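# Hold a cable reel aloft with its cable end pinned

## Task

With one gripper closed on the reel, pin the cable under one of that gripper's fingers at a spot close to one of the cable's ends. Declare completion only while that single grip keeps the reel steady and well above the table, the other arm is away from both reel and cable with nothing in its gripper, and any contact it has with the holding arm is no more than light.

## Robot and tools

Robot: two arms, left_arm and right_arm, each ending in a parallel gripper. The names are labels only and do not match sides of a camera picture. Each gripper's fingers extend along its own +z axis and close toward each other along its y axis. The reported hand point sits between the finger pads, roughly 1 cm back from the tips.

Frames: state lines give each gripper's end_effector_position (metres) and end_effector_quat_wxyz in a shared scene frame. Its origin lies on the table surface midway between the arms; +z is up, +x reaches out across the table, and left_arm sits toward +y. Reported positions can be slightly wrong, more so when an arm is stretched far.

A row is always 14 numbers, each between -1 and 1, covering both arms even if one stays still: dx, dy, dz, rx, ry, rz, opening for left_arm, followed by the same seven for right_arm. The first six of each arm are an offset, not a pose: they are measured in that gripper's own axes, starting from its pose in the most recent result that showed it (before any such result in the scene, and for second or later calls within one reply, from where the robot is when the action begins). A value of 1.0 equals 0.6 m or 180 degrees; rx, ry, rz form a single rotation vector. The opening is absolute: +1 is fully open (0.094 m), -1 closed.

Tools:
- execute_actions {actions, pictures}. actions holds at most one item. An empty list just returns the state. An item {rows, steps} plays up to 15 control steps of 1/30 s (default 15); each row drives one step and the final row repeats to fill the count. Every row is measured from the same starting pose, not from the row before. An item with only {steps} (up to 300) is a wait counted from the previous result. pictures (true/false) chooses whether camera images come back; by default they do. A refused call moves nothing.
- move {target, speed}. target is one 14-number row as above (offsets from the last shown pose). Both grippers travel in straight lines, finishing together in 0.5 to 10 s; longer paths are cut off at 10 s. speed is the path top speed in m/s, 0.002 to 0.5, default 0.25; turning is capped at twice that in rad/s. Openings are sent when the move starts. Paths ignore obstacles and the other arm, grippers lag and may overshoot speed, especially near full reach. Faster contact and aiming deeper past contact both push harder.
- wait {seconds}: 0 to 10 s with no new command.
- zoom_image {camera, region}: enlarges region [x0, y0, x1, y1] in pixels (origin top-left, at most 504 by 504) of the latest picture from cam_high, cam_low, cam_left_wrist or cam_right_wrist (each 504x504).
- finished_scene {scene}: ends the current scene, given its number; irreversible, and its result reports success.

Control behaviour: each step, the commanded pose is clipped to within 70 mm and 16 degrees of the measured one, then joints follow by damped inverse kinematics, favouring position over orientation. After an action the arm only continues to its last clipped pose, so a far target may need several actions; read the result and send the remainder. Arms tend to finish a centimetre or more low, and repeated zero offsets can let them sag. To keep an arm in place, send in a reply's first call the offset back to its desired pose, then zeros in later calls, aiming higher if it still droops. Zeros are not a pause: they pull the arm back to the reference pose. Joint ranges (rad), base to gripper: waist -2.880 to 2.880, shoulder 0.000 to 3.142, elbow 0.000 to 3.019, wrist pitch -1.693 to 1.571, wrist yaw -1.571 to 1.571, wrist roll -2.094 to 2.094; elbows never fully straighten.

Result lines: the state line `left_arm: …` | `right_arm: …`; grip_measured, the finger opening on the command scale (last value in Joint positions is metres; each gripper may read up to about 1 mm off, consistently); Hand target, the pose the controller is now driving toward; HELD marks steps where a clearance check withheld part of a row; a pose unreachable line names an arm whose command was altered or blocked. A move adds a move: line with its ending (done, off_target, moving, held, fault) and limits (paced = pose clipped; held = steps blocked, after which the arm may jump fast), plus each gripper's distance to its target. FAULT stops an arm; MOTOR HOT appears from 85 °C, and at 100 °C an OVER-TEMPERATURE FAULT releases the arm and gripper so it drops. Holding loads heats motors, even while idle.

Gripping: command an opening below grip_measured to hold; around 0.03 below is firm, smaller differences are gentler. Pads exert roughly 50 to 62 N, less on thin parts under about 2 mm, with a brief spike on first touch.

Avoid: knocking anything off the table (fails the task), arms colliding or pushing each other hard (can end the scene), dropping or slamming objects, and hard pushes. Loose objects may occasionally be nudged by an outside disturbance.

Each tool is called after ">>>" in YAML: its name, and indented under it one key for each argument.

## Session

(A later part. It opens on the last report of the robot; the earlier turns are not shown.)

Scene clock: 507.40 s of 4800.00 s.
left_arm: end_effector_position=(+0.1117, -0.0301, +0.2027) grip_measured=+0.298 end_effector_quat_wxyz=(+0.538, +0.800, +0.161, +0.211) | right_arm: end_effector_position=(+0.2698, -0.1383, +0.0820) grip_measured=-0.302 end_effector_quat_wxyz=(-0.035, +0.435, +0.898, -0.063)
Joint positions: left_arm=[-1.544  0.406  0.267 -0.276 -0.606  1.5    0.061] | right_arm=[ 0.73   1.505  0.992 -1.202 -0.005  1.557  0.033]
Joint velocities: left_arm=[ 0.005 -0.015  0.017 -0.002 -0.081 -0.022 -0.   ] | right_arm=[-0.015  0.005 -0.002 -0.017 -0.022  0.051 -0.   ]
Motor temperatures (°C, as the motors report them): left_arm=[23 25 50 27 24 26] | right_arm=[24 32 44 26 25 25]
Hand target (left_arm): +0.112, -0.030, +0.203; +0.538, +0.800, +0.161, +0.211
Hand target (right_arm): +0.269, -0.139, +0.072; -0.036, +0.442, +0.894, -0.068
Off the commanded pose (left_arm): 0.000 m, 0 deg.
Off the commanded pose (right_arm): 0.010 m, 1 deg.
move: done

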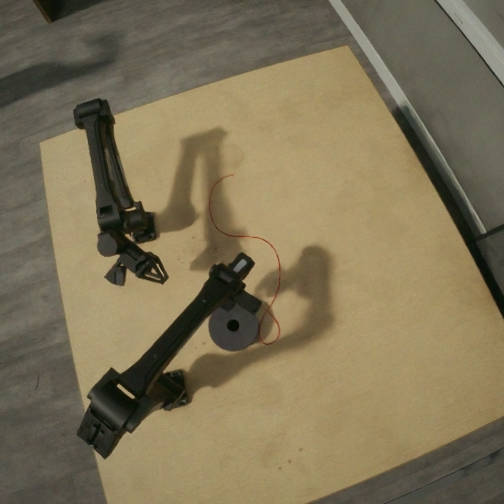

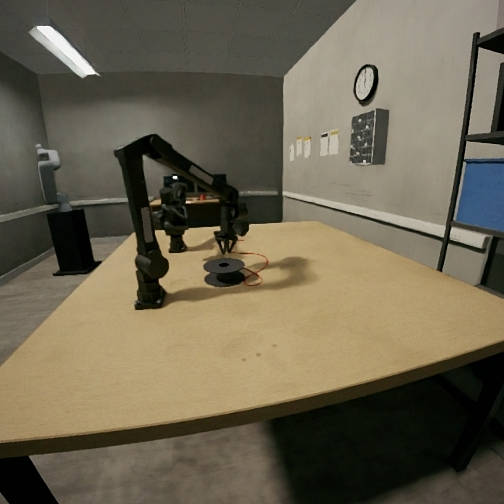

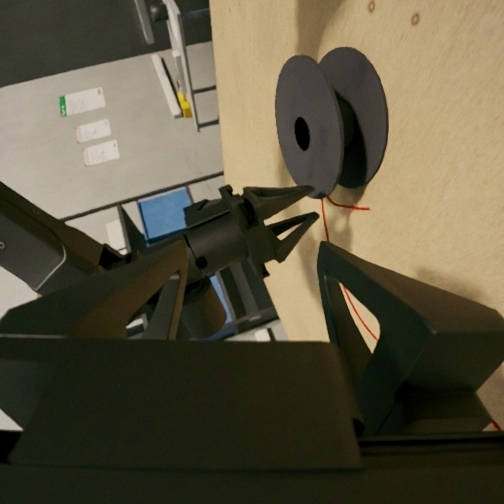

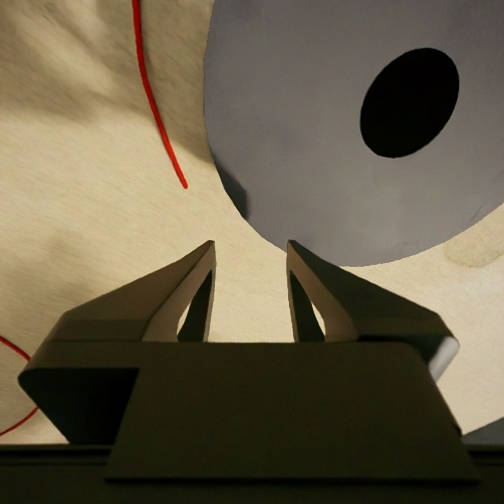

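>>> move:
  target: [0,0.05,0,0,0,0,0.3, -0.22,0.105,0.0,-0.046,0,-0.067,-0.3]
  speed: 0.2

>>> move:
  target: [0,0,0,0,0,0,0.3, 0,0,0.085,0,0,0,-0.3]
  speed: 0.1

Scene clock: 526.47 s of 4800.00 s.
left_arm: end_effector_position=(+0.1117, -0.0303, +0.1978) grip_measured=+0.298 end_effector_quat_wxyz=(+0.520, +0.811, +0.155, +0.216) | right_arm: end_effector_position=(+0.3797, -0.2101, +0.0676) grip_measured=-0.302 end_effector_quat_wxyz=(-0.027, +0.349, +0.937, -0.004)
Joint positions: left_arm=[-1.544  0.428  0.281 -0.314 -0.606  1.5    0.061] | right_arm=[ 0.424  1.613  1.084 -1.088 -0.028  1.062  0.033]
Joint velocities: left_arm=[-0.005  0.005 -0.017 -0.012  0.022 -0.051 -0.   ] | right_arm=[ 0.005  0.015  0.007 -0.007 -0.051 -0.007  0.   ]
Motor temperatures (°C, as the motors report them): left_arm=[23 25 49 27 23 26] | right_arm=[24 32 41 26 25 25]
Hand target (left_arm): +0.112, -0.039, +0.230; +0.539, +0.800, +0.161, +0.211
Hand target (right_arm): +0.399, -0.200, +0.073; -0.014, +0.340, +0.940, +0.010
Off the commanded pose (left_arm): 0.035 m, 3 deg.
Off the commanded pose (right_arm): 0.022 m, 3 deg.
After step 180, 11.73 s passed at rest.
move: off_target (left_arm, right_arm)

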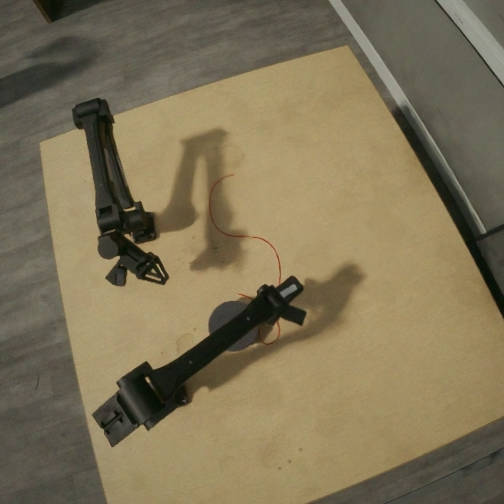

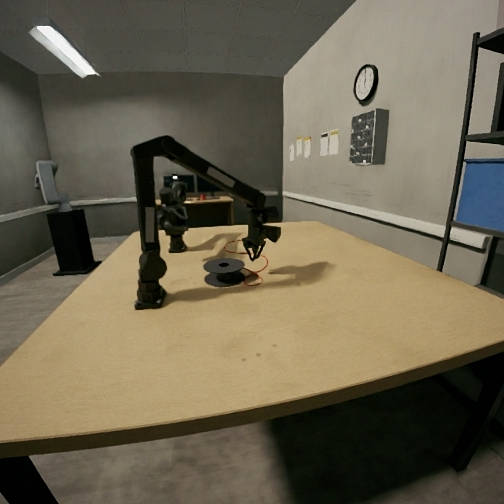

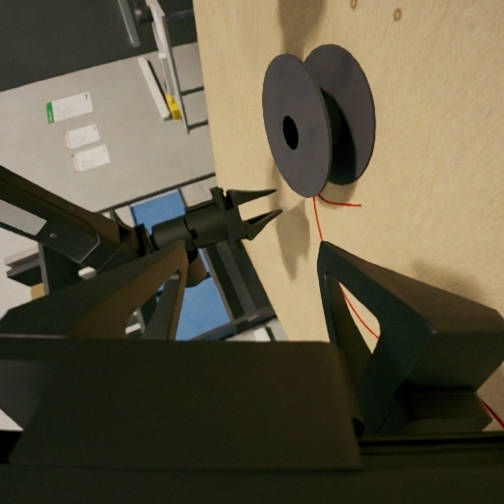

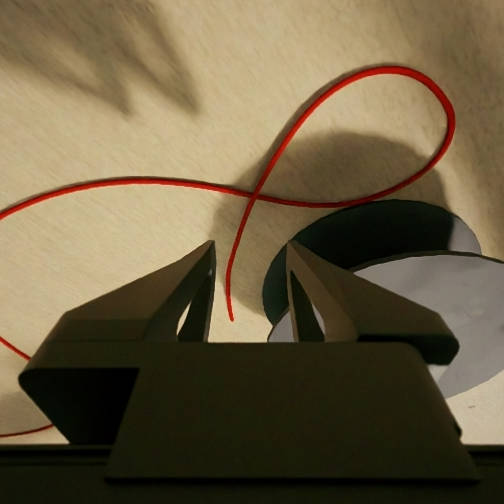

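Scene clock: 527.37 s of 4800.00 s.
left_arm: end_effector_position=(+0.1117, -0.0303, +0.1978) grip_measured=+0.298 end_effector_quat_wxyz=(+0.520, +0.811, +0.155, +0.216) | right_arm: end_effector_position=(+0.3772, -0.2110, +0.0237) grip_measured=-0.302 end_effector_quat_wxyz=(-0.027, +0.349, +0.937, -0.005)
Joint positions: left_arm=[-1.544  0.428  0.281 -0.314 -0.606  1.5    0.061] | right_arm=[ 0.424  1.675  1.026 -0.969 -0.028  1.062  0.033]
Joint velocities: left_arm=[-0.005 -0.015 -0.022 -0.002 -0.051  0.037 -0.   ] | right_arm=[-0.005  0.005  0.002  0.002 -0.007  0.081  0.001]
Motor temperatures (°C, as the motors report them): left_arm=[23 25 49 27 23 26] | right_arm=[24 32 41 26 25 25]
Hand target (left_arm): +0.112, -0.030, +0.198; +0.520, +0.811, +0.155, +0.216
Hand target (right_arm): +0.378, -0.210, +0.017; -0.027, +0.349, +0.937, -0.004
Off the commanded pose (left_arm): 0.000 m, 0 deg.
Off the commanded pose (right_arm): 0.007 m, 0 deg.
move: done

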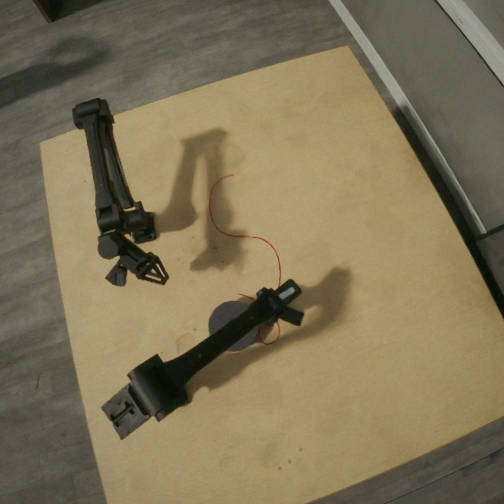

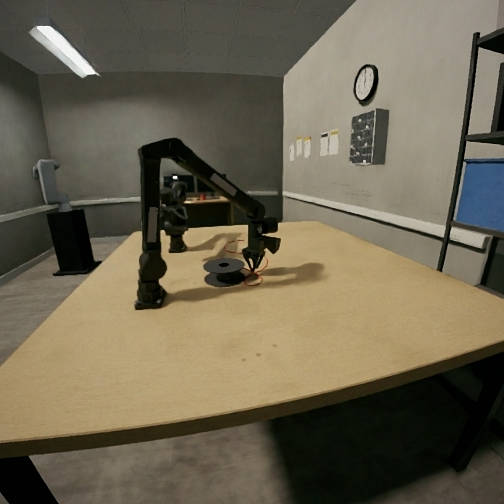

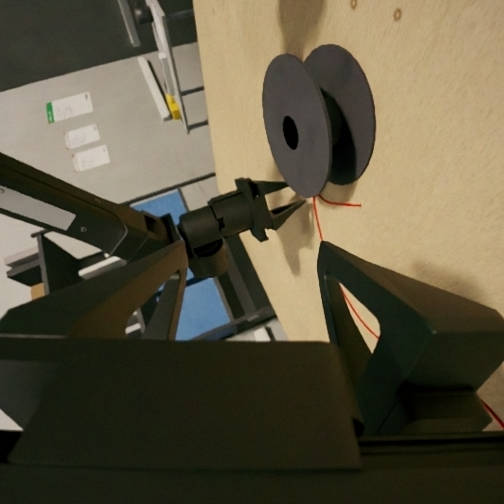

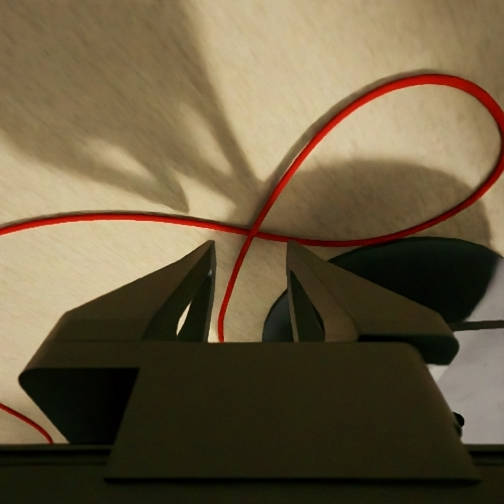

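>>> move:
  target: [0,0.05,0,0,0,0,0.3, 0.01,0.025,0,0,0,0.08,-0.3]
  speed: 0.08

>>> move:
  target: [0,0,0,0,0,0,0.3, 0,0,0.05,0,0,0,-0.3]
  speed: 0.05

Scene clock: 539.17 s of 4800.00 s.
left_arm: end_effector_position=(+0.1116, -0.0311, +0.1929) grip_measured=+0.298 end_effector_quat_wxyz=(+0.502, +0.823, +0.149, +0.221) | right_arm: end_effector_position=(+0.3740, -0.2029, +0.0237) grip_measured=-0.302 end_effector_quat_wxyz=(-0.026, +0.460, +0.888, -0.008)
Joint positions: left_arm=[-1.544  0.455  0.295 -0.346 -0.606  1.5    0.061] | right_arm=[ 0.445  1.675  1.026 -0.969 -0.028  1.325  0.033]
Joint velocities: left_arm=[-0.015  0.015  0.007  0.002  0.037  0.037 -0.001] | right_arm=[-0.015 -0.005 -0.002  0.017  0.007 -0.037 -0.   ]
Motor temperatures (°C, as the motors report them): left_arm=[23 25 50 27 23 26] | right_arm=[24 32 40 26 25 25]
Hand target (left_arm): +0.112, -0.040, +0.225; +0.521, +0.811, +0.155, +0.216
Hand target (right_arm): +0.382, -0.196, +0.024; -0.026, +0.464, +0.886, -0.008
Off the commanded pose (left_arm): 0.034 m, 3 deg.
Off the commanded pose (right_arm): 0.011 m, 0 deg.
After step 180, 3.87 s passed at rest.
move: off_target (left_arm, right_arm)

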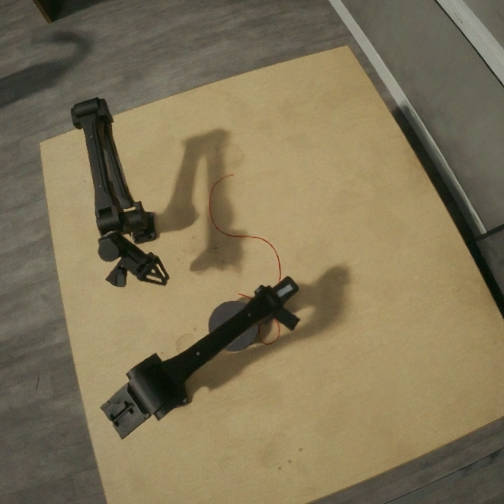

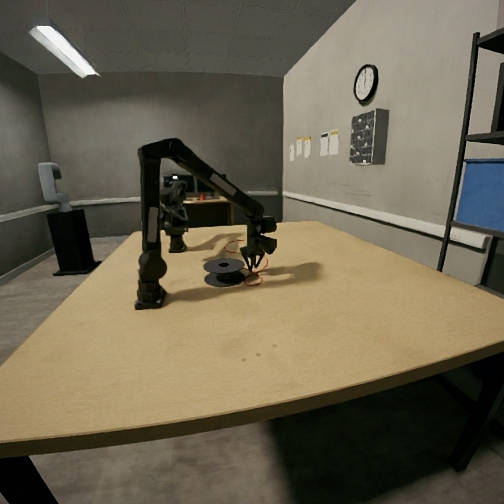

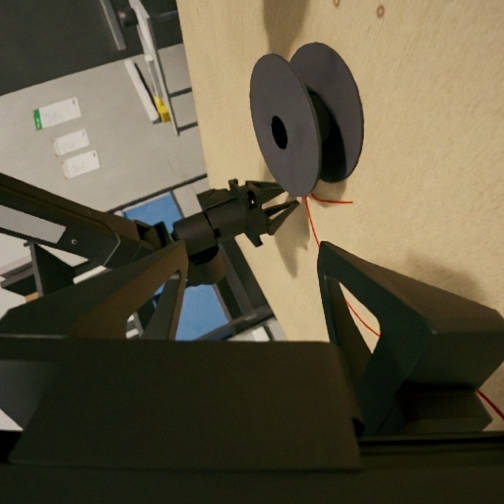

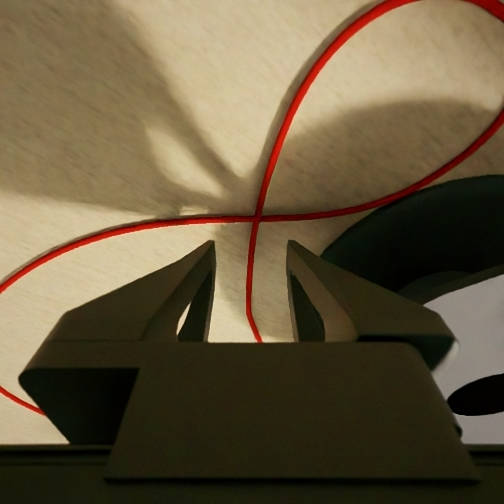

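Scene clock: 540.07 s of 4800.00 s.
left_arm: end_effector_position=(+0.1116, -0.0311, +0.1929) grip_measured=+0.298 end_effector_quat_wxyz=(+0.502, +0.823, +0.149, +0.221) | right_arm: end_effector_position=(+0.3759, -0.2022, +0.0062) grip_measured=-0.302 end_effector_quat_wxyz=(-0.021, +0.460, +0.888, -0.003)
Joint positions: left_arm=[-1.544  0.455  0.295 -0.346 -0.606  1.5    0.061] | right_arm=[ 0.445  1.701  1.004 -0.906 -0.028  1.325  0.033]
Joint velocities: left_arm=[-0.005 -0.005  0.002 -0.007 -0.022  0.051  0.   ] | right_arm=[-0.015  0.005 -0.002  0.032  0.007 -0.007 -0.   ]
Motor temperatures (°C, as the motors report them): left_arm=[23 25 50 27 23 26] | right_arm=[24 32 40 26 25 25]
Hand target (left_arm): +0.112, -0.031, +0.193; +0.502, +0.823, +0.149, +0.221
Hand target (right_arm): +0.373, -0.203, -0.006; -0.026, +0.460, +0.888, -0.009
Off the commanded pose (left_arm): 0.000 m, 0 deg.
Off the commanded pose (right_arm): 0.013 m, 1 deg.
move: off_target (right_arm)

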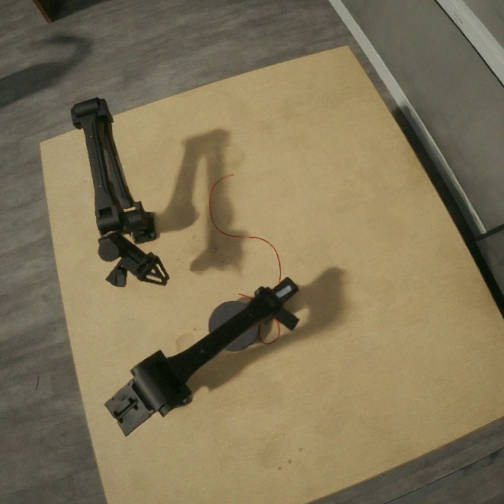

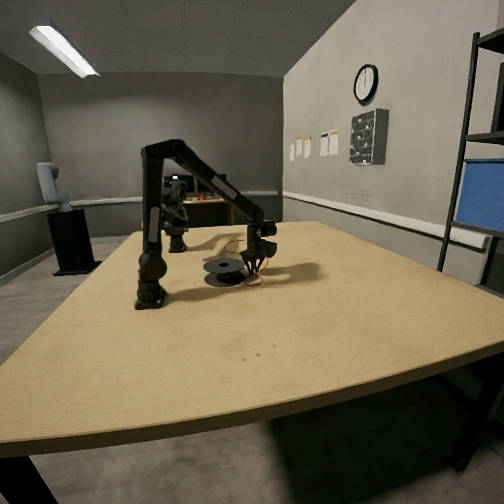

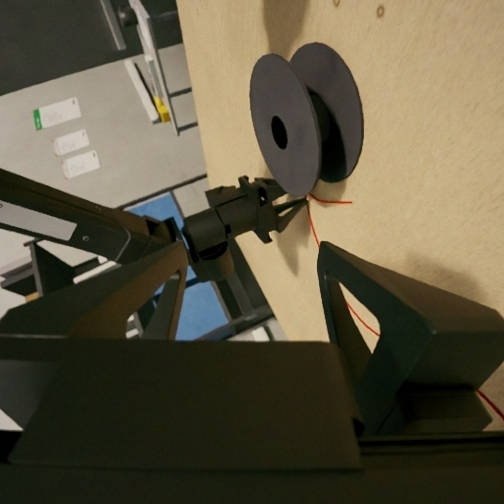

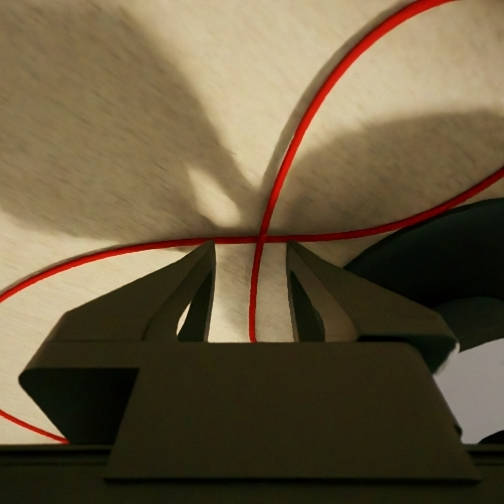

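>>> move:
  target: [0,0.05,0,0,0,0,0.3, 0.035,0,0.012,0,0,0,-0.3]
  speed: 0.05

>>> move:
  target: [0,0,0,0,0,0,0.3, 0,0,0.008,0,0,0,-1]
  speed: 0.05

Scene clock: 546.87 s of 4800.00 s.
left_arm: end_effector_position=(+0.1115, -0.0324, +0.1878) grip_measured=+0.298 end_effector_quat_wxyz=(+0.484, +0.833, +0.144, +0.226) | right_arm: end_effector_position=(+0.3690, -0.1866, +0.0063) grip_measured=-0.302 end_effector_quat_wxyz=(-0.020, +0.457, +0.889, -0.002)
Joint positions: left_arm=[-1.544  0.486  0.31  -0.374 -0.606  1.5    0.061] | right_arm=[ 0.485  1.698  1.    -0.901 -0.028  1.359  0.033]
Joint velocities: left_arm=[-0.015  0.005 -0.002 -0.017  0.022 -0.066 -0.   ] | right_arm=[-0.005  0.005 -0.007 -0.007 -0.066 -0.022 -0.001]
Motor temperatures (°C, as the motors report them): left_arm=[23 25 50 27 23 26] | right_arm=[24 32 39 26 25 25]
Hand target (left_arm): +0.112, -0.042, +0.219; +0.502, +0.822, +0.149, +0.221
Hand target (right_arm): +0.364, -0.186, -0.000; -0.021, +0.460, +0.888, -0.003
Off the commanded pose (left_arm): 0.034 m, 3 deg.
Off the commanded pose (right_arm): 0.009 m, 0 deg.
move: off_target (left_arm)

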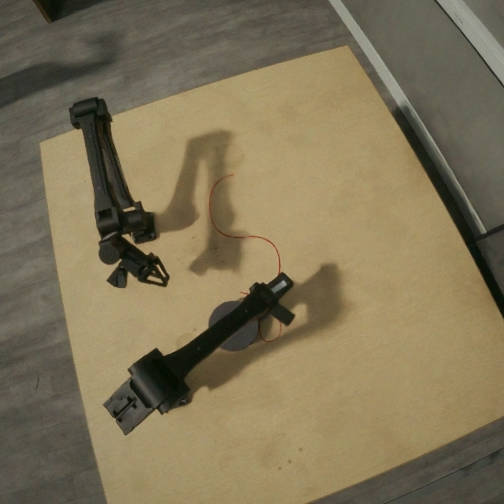

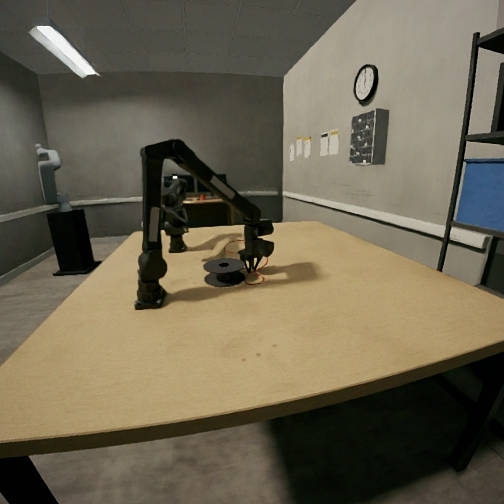

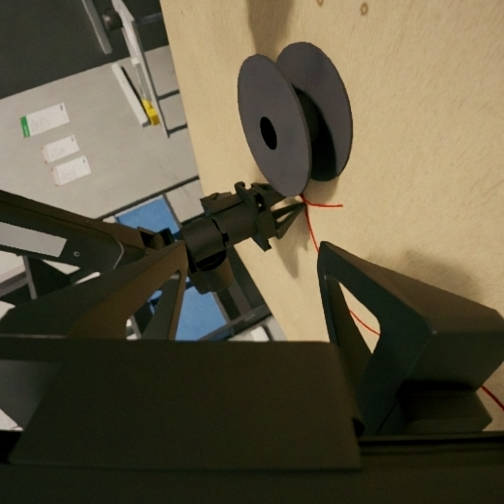

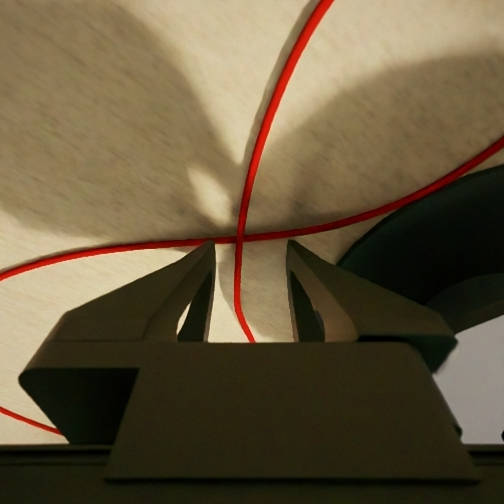

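Scene clock: 547.57 s of 4800.00 s.
left_arm: end_effector_position=(+0.1115, -0.0324, +0.1878) grip_measured=+0.298 end_effector_quat_wxyz=(+0.484, +0.833, +0.144, +0.226) | right_arm: end_effector_position=(+0.3690, -0.1866, +0.0063) grip_measured=-0.972 end_effector_quat_wxyz=(-0.020, +0.457, +0.889, -0.002)
Joint positions: left_arm=[-1.544  0.486  0.31  -0.374 -0.606  1.5    0.061] | right_arm=[ 0.485  1.698  1.    -0.901 -0.028  1.359  0.001]
Joint velocities: left_arm=[-0.015  0.005 -0.002  0.002 -0.007  0.066 -0.001] | right_arm=[ 0.015  0.015  0.002 -0.002 -0.051 -0.007 -0.001]
Motor temperatures (°C, as the motors report them): left_arm=[23 25 50 27 23 26] | right_arm=[24 32 39 26 25 25]
Hand target (left_arm): +0.112, -0.032, +0.188; +0.484, +0.833, +0.144, +0.226
Hand target (right_arm): +0.369, -0.186, +0.002; -0.020, +0.457, +0.889, -0.002
Off the commanded pose (left_arm): 0.000 m, 0 deg.
Off the commanded pose (right_arm): 0.005 m, 0 deg.
move: done

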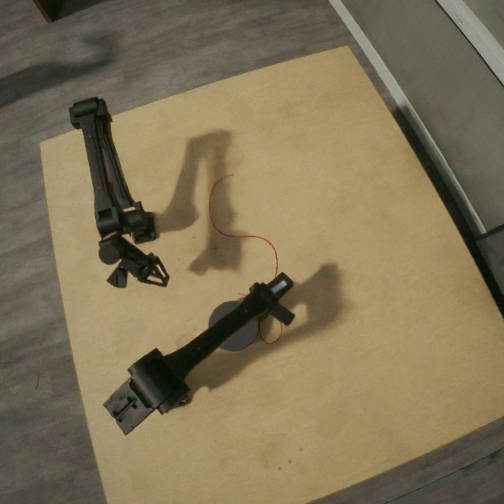

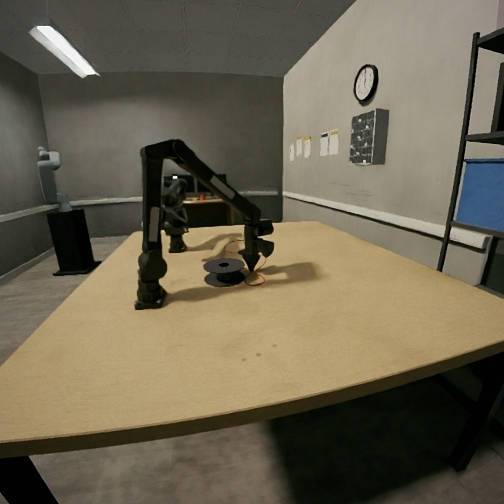

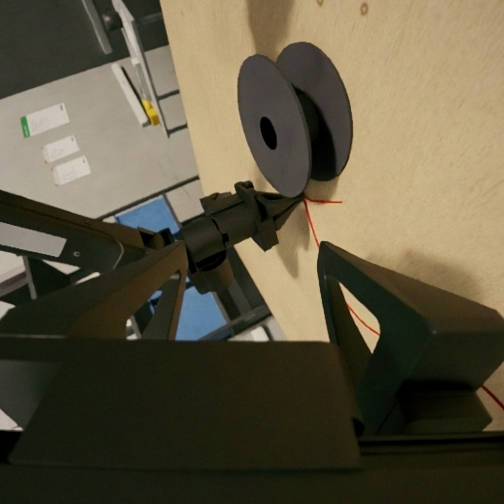

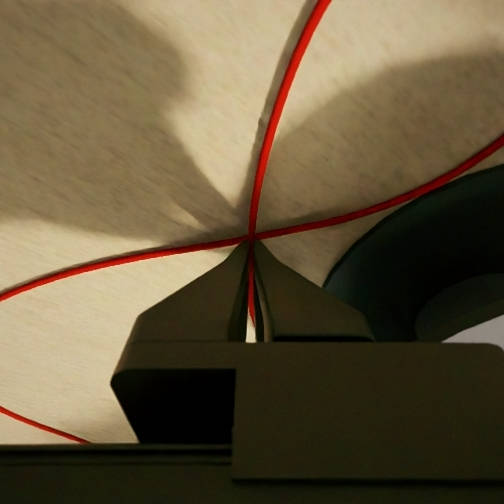

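>>> move:
  target: [0,0.05,0,0,0,0,0.3, 0,0,-0.2,0,0,0,-1]
  speed: 0.15

>>> move:
  target: [0,0,0,0,0,0,0.3, -0.145,0.345,-0.03,0,0,0,-1]
  speed: 0.2

Scene clock: 561.33 s of 4800.00 s.
left_arm: end_effector_position=(+0.1114, -0.0342, +0.1829) grip_measured=+0.298 end_effector_quat_wxyz=(+0.466, +0.843, +0.138, +0.230) | right_arm: end_effector_position=(+0.3584, -0.1912, +0.1117) grip_measured=-0.972 end_effector_quat_wxyz=(-0.027, +0.457, +0.889, -0.010)
Joint positions: left_arm=[-1.544  0.52   0.325 -0.399 -0.606  1.5    0.061] | right_arm=[ 0.485  1.531  1.115 -1.205 -0.028  1.359  0.001]
Joint velocities: left_arm=[-0.005 -0.005 -0.012 -0.002 -0.066 -0.007 -0.001] | right_arm=[-0.005 -0.005 -0.002  0.002 -0.081  0.037  0.   ]
Motor temperatures (°C, as the motors report them): left_arm=[23 25 50 27 23 26] | right_arm=[24 33 39 26 25 25]
Hand target (left_arm): +0.112, -0.045, +0.214; +0.484, +0.833, +0.143, +0.226
Hand target (right_arm): +0.371, -0.189, +0.126; -0.020, +0.457, +0.889, -0.002
Off the commanded pose (left_arm): 0.034 m, 3 deg.
Off the commanded pose (right_arm): 0.021 m, 1 deg.
After step 180, 6.57 s passed at rest.
move: off_target (left_arm, right_arm)

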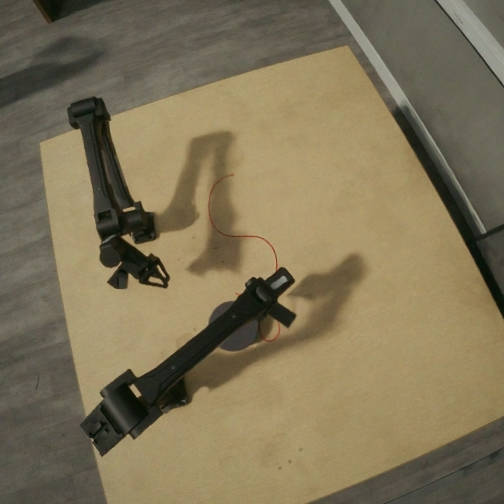

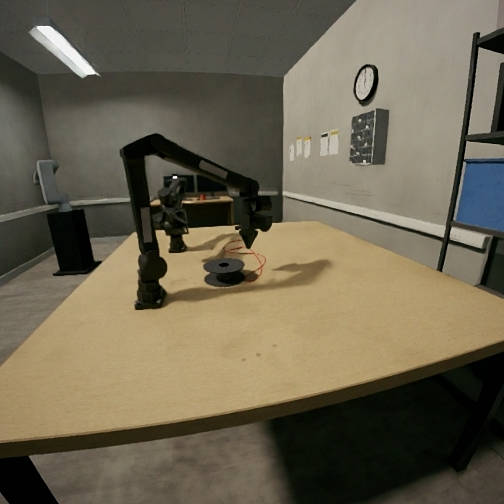

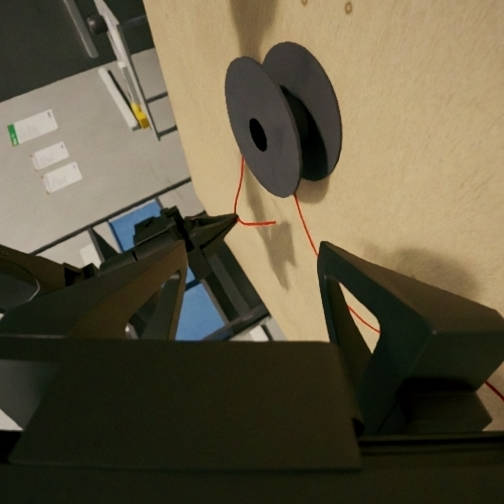

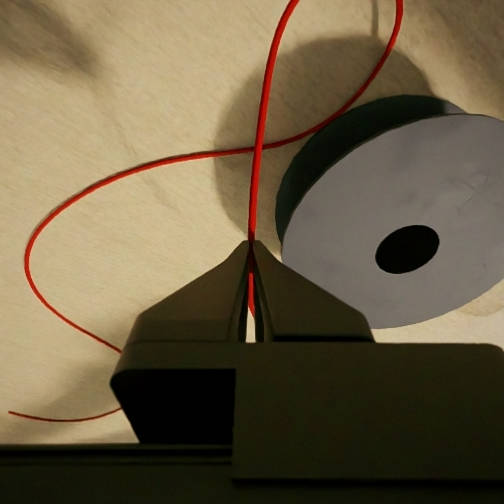

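Scene clock: 562.97 s of 4800.00 s.
left_arm: end_effector_position=(+0.1114, -0.0342, +0.1829) grip_measured=+0.298 end_effector_quat_wxyz=(+0.466, +0.843, +0.138, +0.230) | right_arm: end_effector_position=(+0.5653, -0.1408, +0.1169) grip_measured=-0.972 end_effector_quat_wxyz=(-0.032, +0.460, +0.887, -0.014)
Joint positions: left_arm=[-1.544  0.52   0.325 -0.399 -0.606  1.5    0.061] | right_arm=[ 0.427  2.069  1.888 -1.455 -0.028  1.308  0.001]
Joint velocities: left_arm=[-0.024  0.015 -0.002 -0.007 -0.051  0.051 -0.001] | right_arm=[ 0.005 -0.005  0.007 -0.012 -0.051 -0.037 -0.001]
Motor temperatures (°C, as the motors report them): left_arm=[23 25 50 27 23 26] | right_arm=[24 33 40 26 25 25]
Hand target (left_arm): +0.111, -0.034, +0.183; +0.466, +0.843, +0.138, +0.230
Hand target (right_arm): +0.578, -0.140, +0.123; -0.027, +0.457, +0.889, -0.009
Off the commanded pose (left_arm): 0.000 m, 0 deg.
Off the commanded pose (right_arm): 0.013 m, 1 deg.
move: off_target (right_arm)

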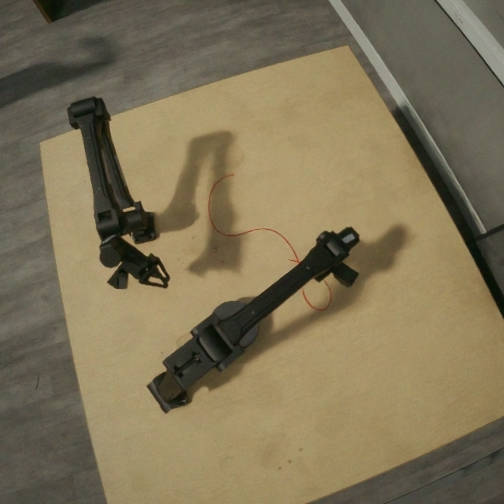

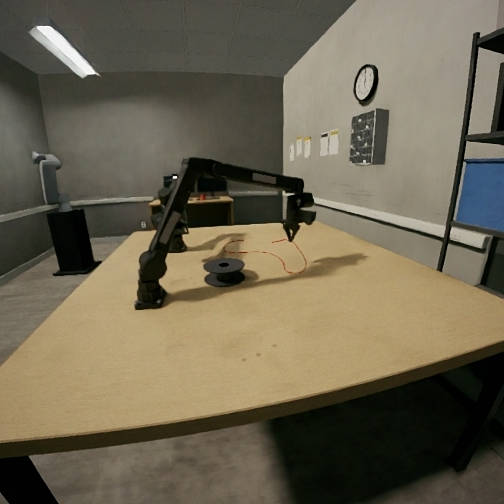

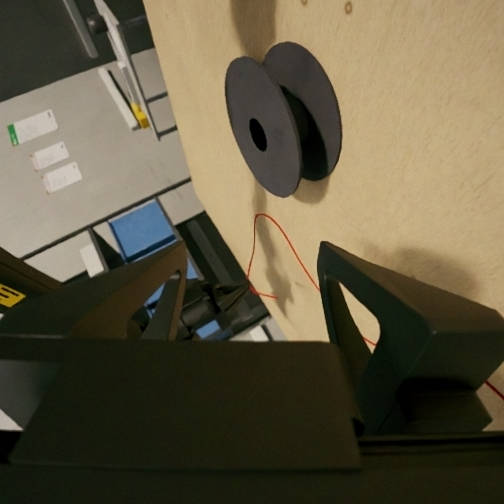

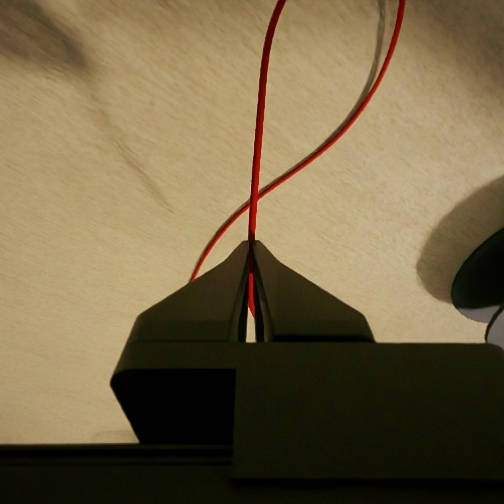

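>>> move:
  target: [0,0.05,0,0,0,0,0.3, 0.28,-0.42,-0.02,0,0,-0.305,-1]
  speed: 0.15

Scene clock: 589.40 s of 4800.00 s.
left_arm: end_effector_position=(+0.1112, -0.0363, +0.1773) grip_measured=+0.298 end_effector_quat_wxyz=(+0.447, +0.853, +0.132, +0.235) | right_arm: end_effector_position=(+0.2650, -0.1537, +0.1438) grip_measured=-0.972 end_effector_quat_wxyz=(-0.035, +0.009, +0.999, -0.007)
Joint positions: left_arm=[-1.544  0.558  0.339 -0.42  -0.606  1.5    0.061] | right_arm=[ 0.691  1.347  1.012 -1.299 -0.03   0.634  0.001]
Joint velocities: left_arm=[-0.005  0.005  0.012 -0.002 -0.022 -0.022 -0.001] | right_arm=[ 0.005  0.005 -0.007 -0.002 -0.022 -0.066 -0.002]
Motor temperatures (°C, as the motors report them): left_arm=[23 24 50 27 23 26] | right_arm=[24 35 45 26 25 25]
Hand target (left_arm): +0.111, -0.048, +0.208; +0.466, +0.843, +0.138, +0.230
Hand target (right_arm): +0.264, -0.152, +0.142; -0.033, -0.000, +0.999, -0.003
Off the commanded pose (left_arm): 0.034 m, 3 deg.
Off the commanded pose (right_arm): 0.008 m, 2 deg.
After step 180, 16.87 s passed at rest.
move: off_target (left_arm)

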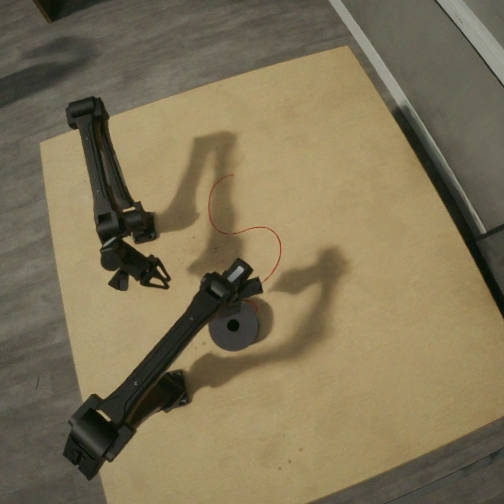

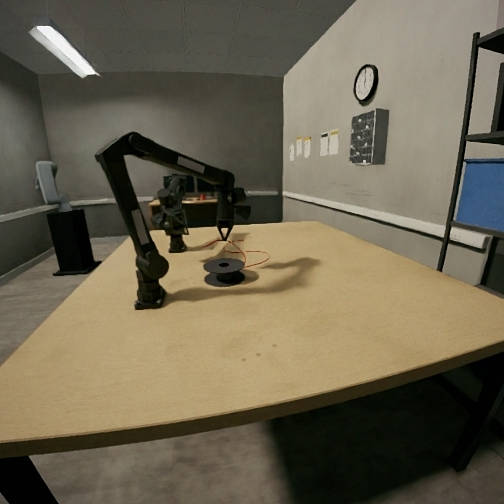

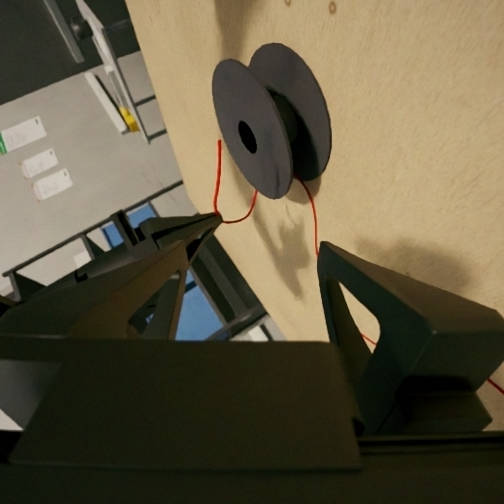

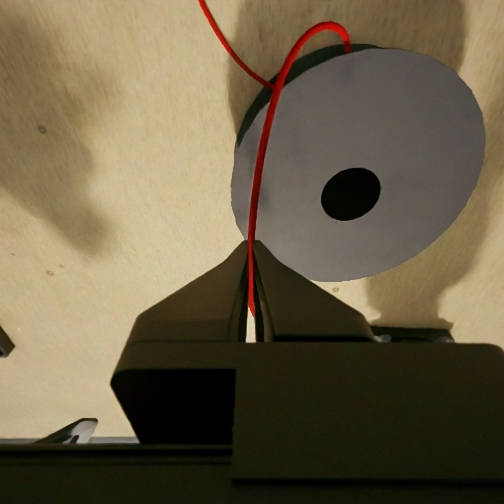

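>>> move:
  target: [0,0.05,0,0,0,0,0.3, -0.2,-0.04,0.03,0,0,0,-1]
  speed: 0.15

Scene clock: 606.67 s of 4800.00 s.
left_arm: end_effector_position=(+0.1110, -0.0389, +0.1725) grip_measured=+0.298 end_effector_quat_wxyz=(+0.429, +0.862, +0.126, +0.239) | right_arm: end_effector_position=(+0.3617, -0.1865, +0.1111) grip_measured=-0.972 end_effector_quat_wxyz=(-0.058, +0.017, +0.998, -0.012)
Joint positions: left_arm=[-1.544  0.597  0.356 -0.441 -0.606  1.5    0.061] | right_arm=[ 0.493  1.584  1.172 -1.274 -0.027  0.45   0.001]
Joint velocities: left_arm=[-0.005 -0.005 -0.007 -0.002  0.022 -0.007 -0.   ] | right_arm=[ 0.005 -0.005 -0.012  0.017 -0.022 -0.037 -0.001]
Motor temperatures (°C, as the motors report them): left_arm=[23 24 56 27 23 26] | right_arm=[24 34 42 26 25 25]
Hand target (left_arm): +0.111, -0.051, +0.202; +0.447, +0.853, +0.132, +0.235
Hand target (right_arm): +0.382, -0.178, +0.121; -0.036, +0.009, +0.999, -0.003
Off the commanded pose (left_arm): 0.033 m, 2 deg.
Off the commanded pose (right_arm): 0.023 m, 3 deg.
After step 180, 10.03 s passed at rest.
move: off_target (left_arm, right_arm)

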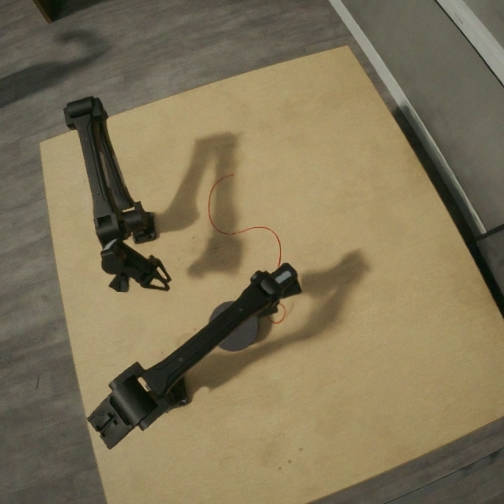

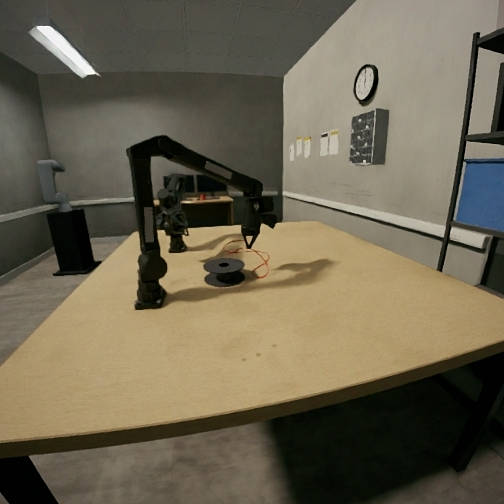

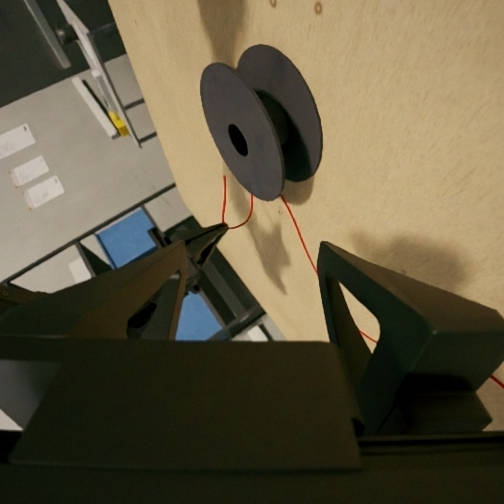

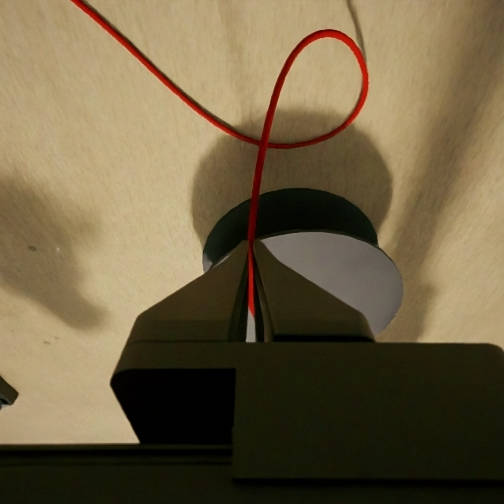

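>>> move:
  target: [0,0.05,0,0,0,0,0.3, 0.085,0.03,0.03,0,0.03,0,-1]
  speed: 0.1

Scene clock: 629.10 s of 4800.00 s.
left_arm: end_effector_position=(+0.1108, -0.0418, +0.1679) grip_measured=+0.298 end_effector_quat_wxyz=(+0.411, +0.871, +0.120, +0.243) | right_arm: end_effector_position=(+0.3169, -0.1666, +0.0958) grip_measured=-0.972 end_effector_quat_wxyz=(-0.098, +0.012, +0.995, -0.010)
Joint positions: left_arm=[-1.544  0.637  0.373 -0.46  -0.606  1.5    0.061] | right_arm=[ 0.566  1.569  1.101 -1.284 -0.076  0.508  0.001]
Joint velocities: left_arm=[ 0.005 -0.005  0.017 -0.017  0.037 -0.081 -0.   ] | right_arm=[-0.005  0.005 -0.012  0.017 -0.037 -0.037 -0.   ]
Motor temperatures (°C, as the motors report them): left_arm=[23 24 59 27 23 26] | right_arm=[24 33 45 26 25 25]
Hand target (left_arm): +0.111, -0.055, +0.197; +0.429, +0.862, +0.126, +0.239
Hand target (right_arm): +0.310, -0.168, +0.098; -0.104, +0.018, +0.994, -0.013
Off the commanded pose (left_arm): 0.032 m, 2 deg.
Off the commanded pose (right_arm): 0.008 m, 1 deg.
After step 180, 15.43 s passed at rest.
move: off_target (left_arm)

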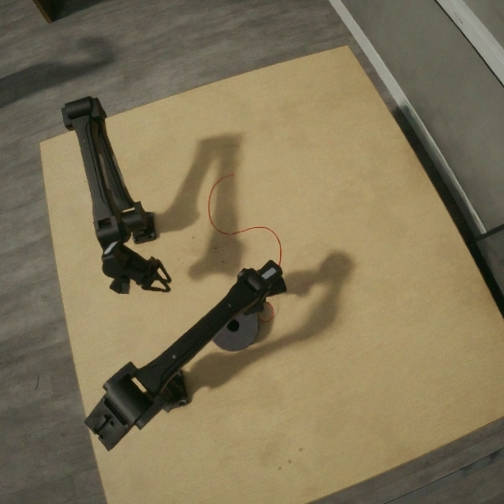

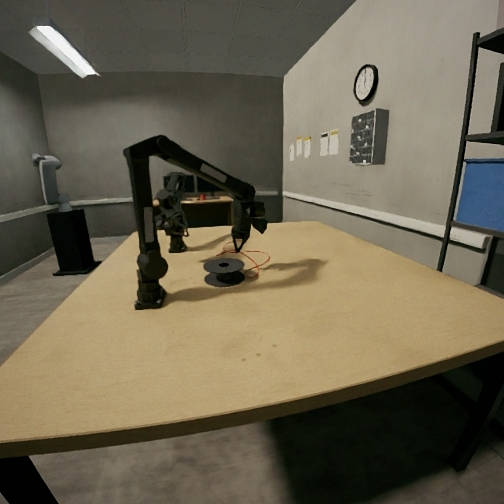

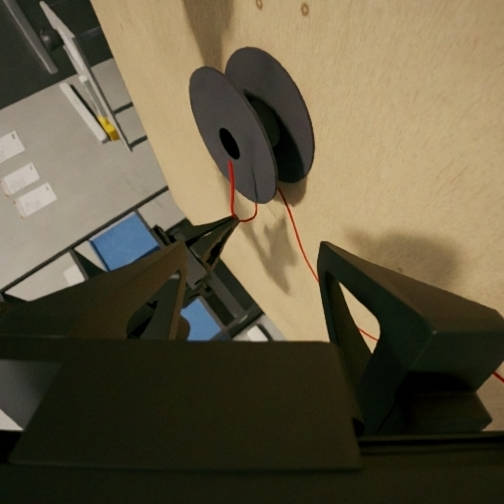

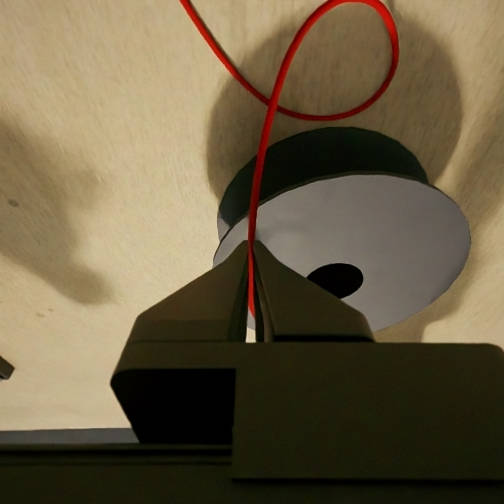

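>>> move:
  target: [0,0.05,0,0,0,0,0.3, 0.04,-0.015,0.035,0,-0.065,0,-1]
  speed: 0.08

Scene clock: 637.20 s of 4800.00 s.
left_arm: end_effector_position=(+0.1105, -0.0452, +0.1633) grip_measured=+0.298 end_effector_quat_wxyz=(+0.393, +0.878, +0.115, +0.247) | right_arm: end_effector_position=(+0.2890, -0.1784, +0.0784) grip_measured=-0.972 end_effector_quat_wxyz=(-0.004, +0.008, +1.000, -0.015)
Joint positions: left_arm=[-1.544  0.679  0.39  -0.477 -0.606  1.5    0.061] | right_arm=[ 0.621  1.416  0.892 -1.07   0.021  0.56   0.001]
Joint velocities: left_arm=[ 0.015  0.005  0.002 -0.007  0.022 -0.022  0.001] | right_arm=[ 0.005 -0.005 -0.007  0.007  0.022  0.095 -0.001]
Motor temperatures (°C, as the motors report them): left_arm=[23 24 59 27 23 26] | right_arm=[24 33 43 26 25 25]
Hand target (left_arm): +0.111, -0.059, +0.191; +0.411, +0.870, +0.120, +0.243
Hand target (right_arm): +0.289, -0.176, +0.078; +0.005, +0.011, +1.000, -0.012
Off the commanded pose (left_arm): 0.032 m, 2 deg.
Off the commanded pose (right_arm): 0.003 m, 1 deg.
After step 180, 0.47 s passed at rest.
move: off_target (left_arm)

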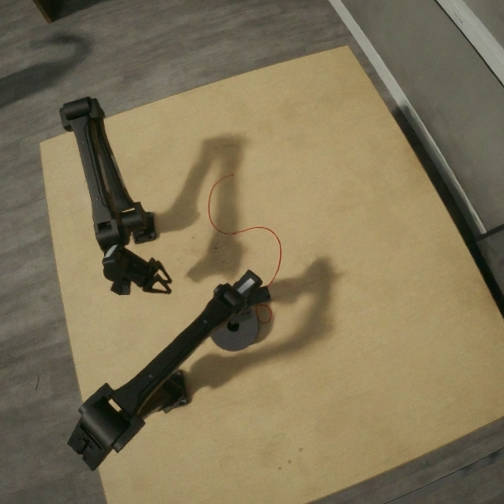

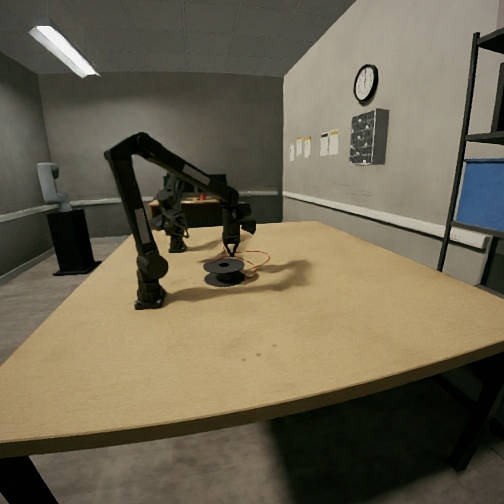

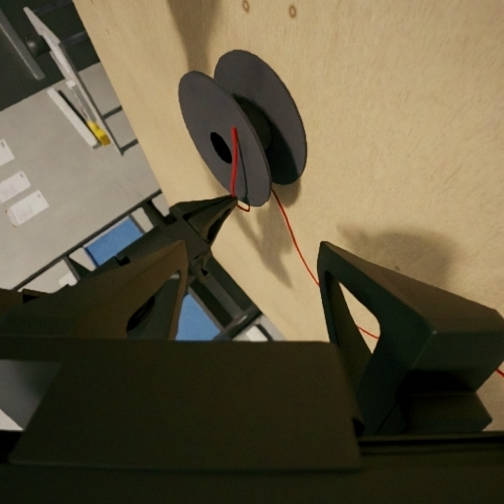

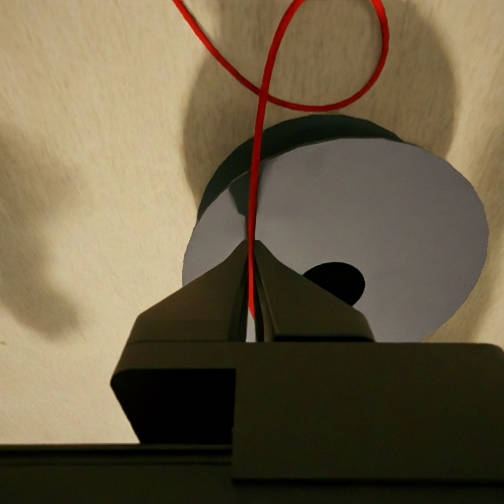

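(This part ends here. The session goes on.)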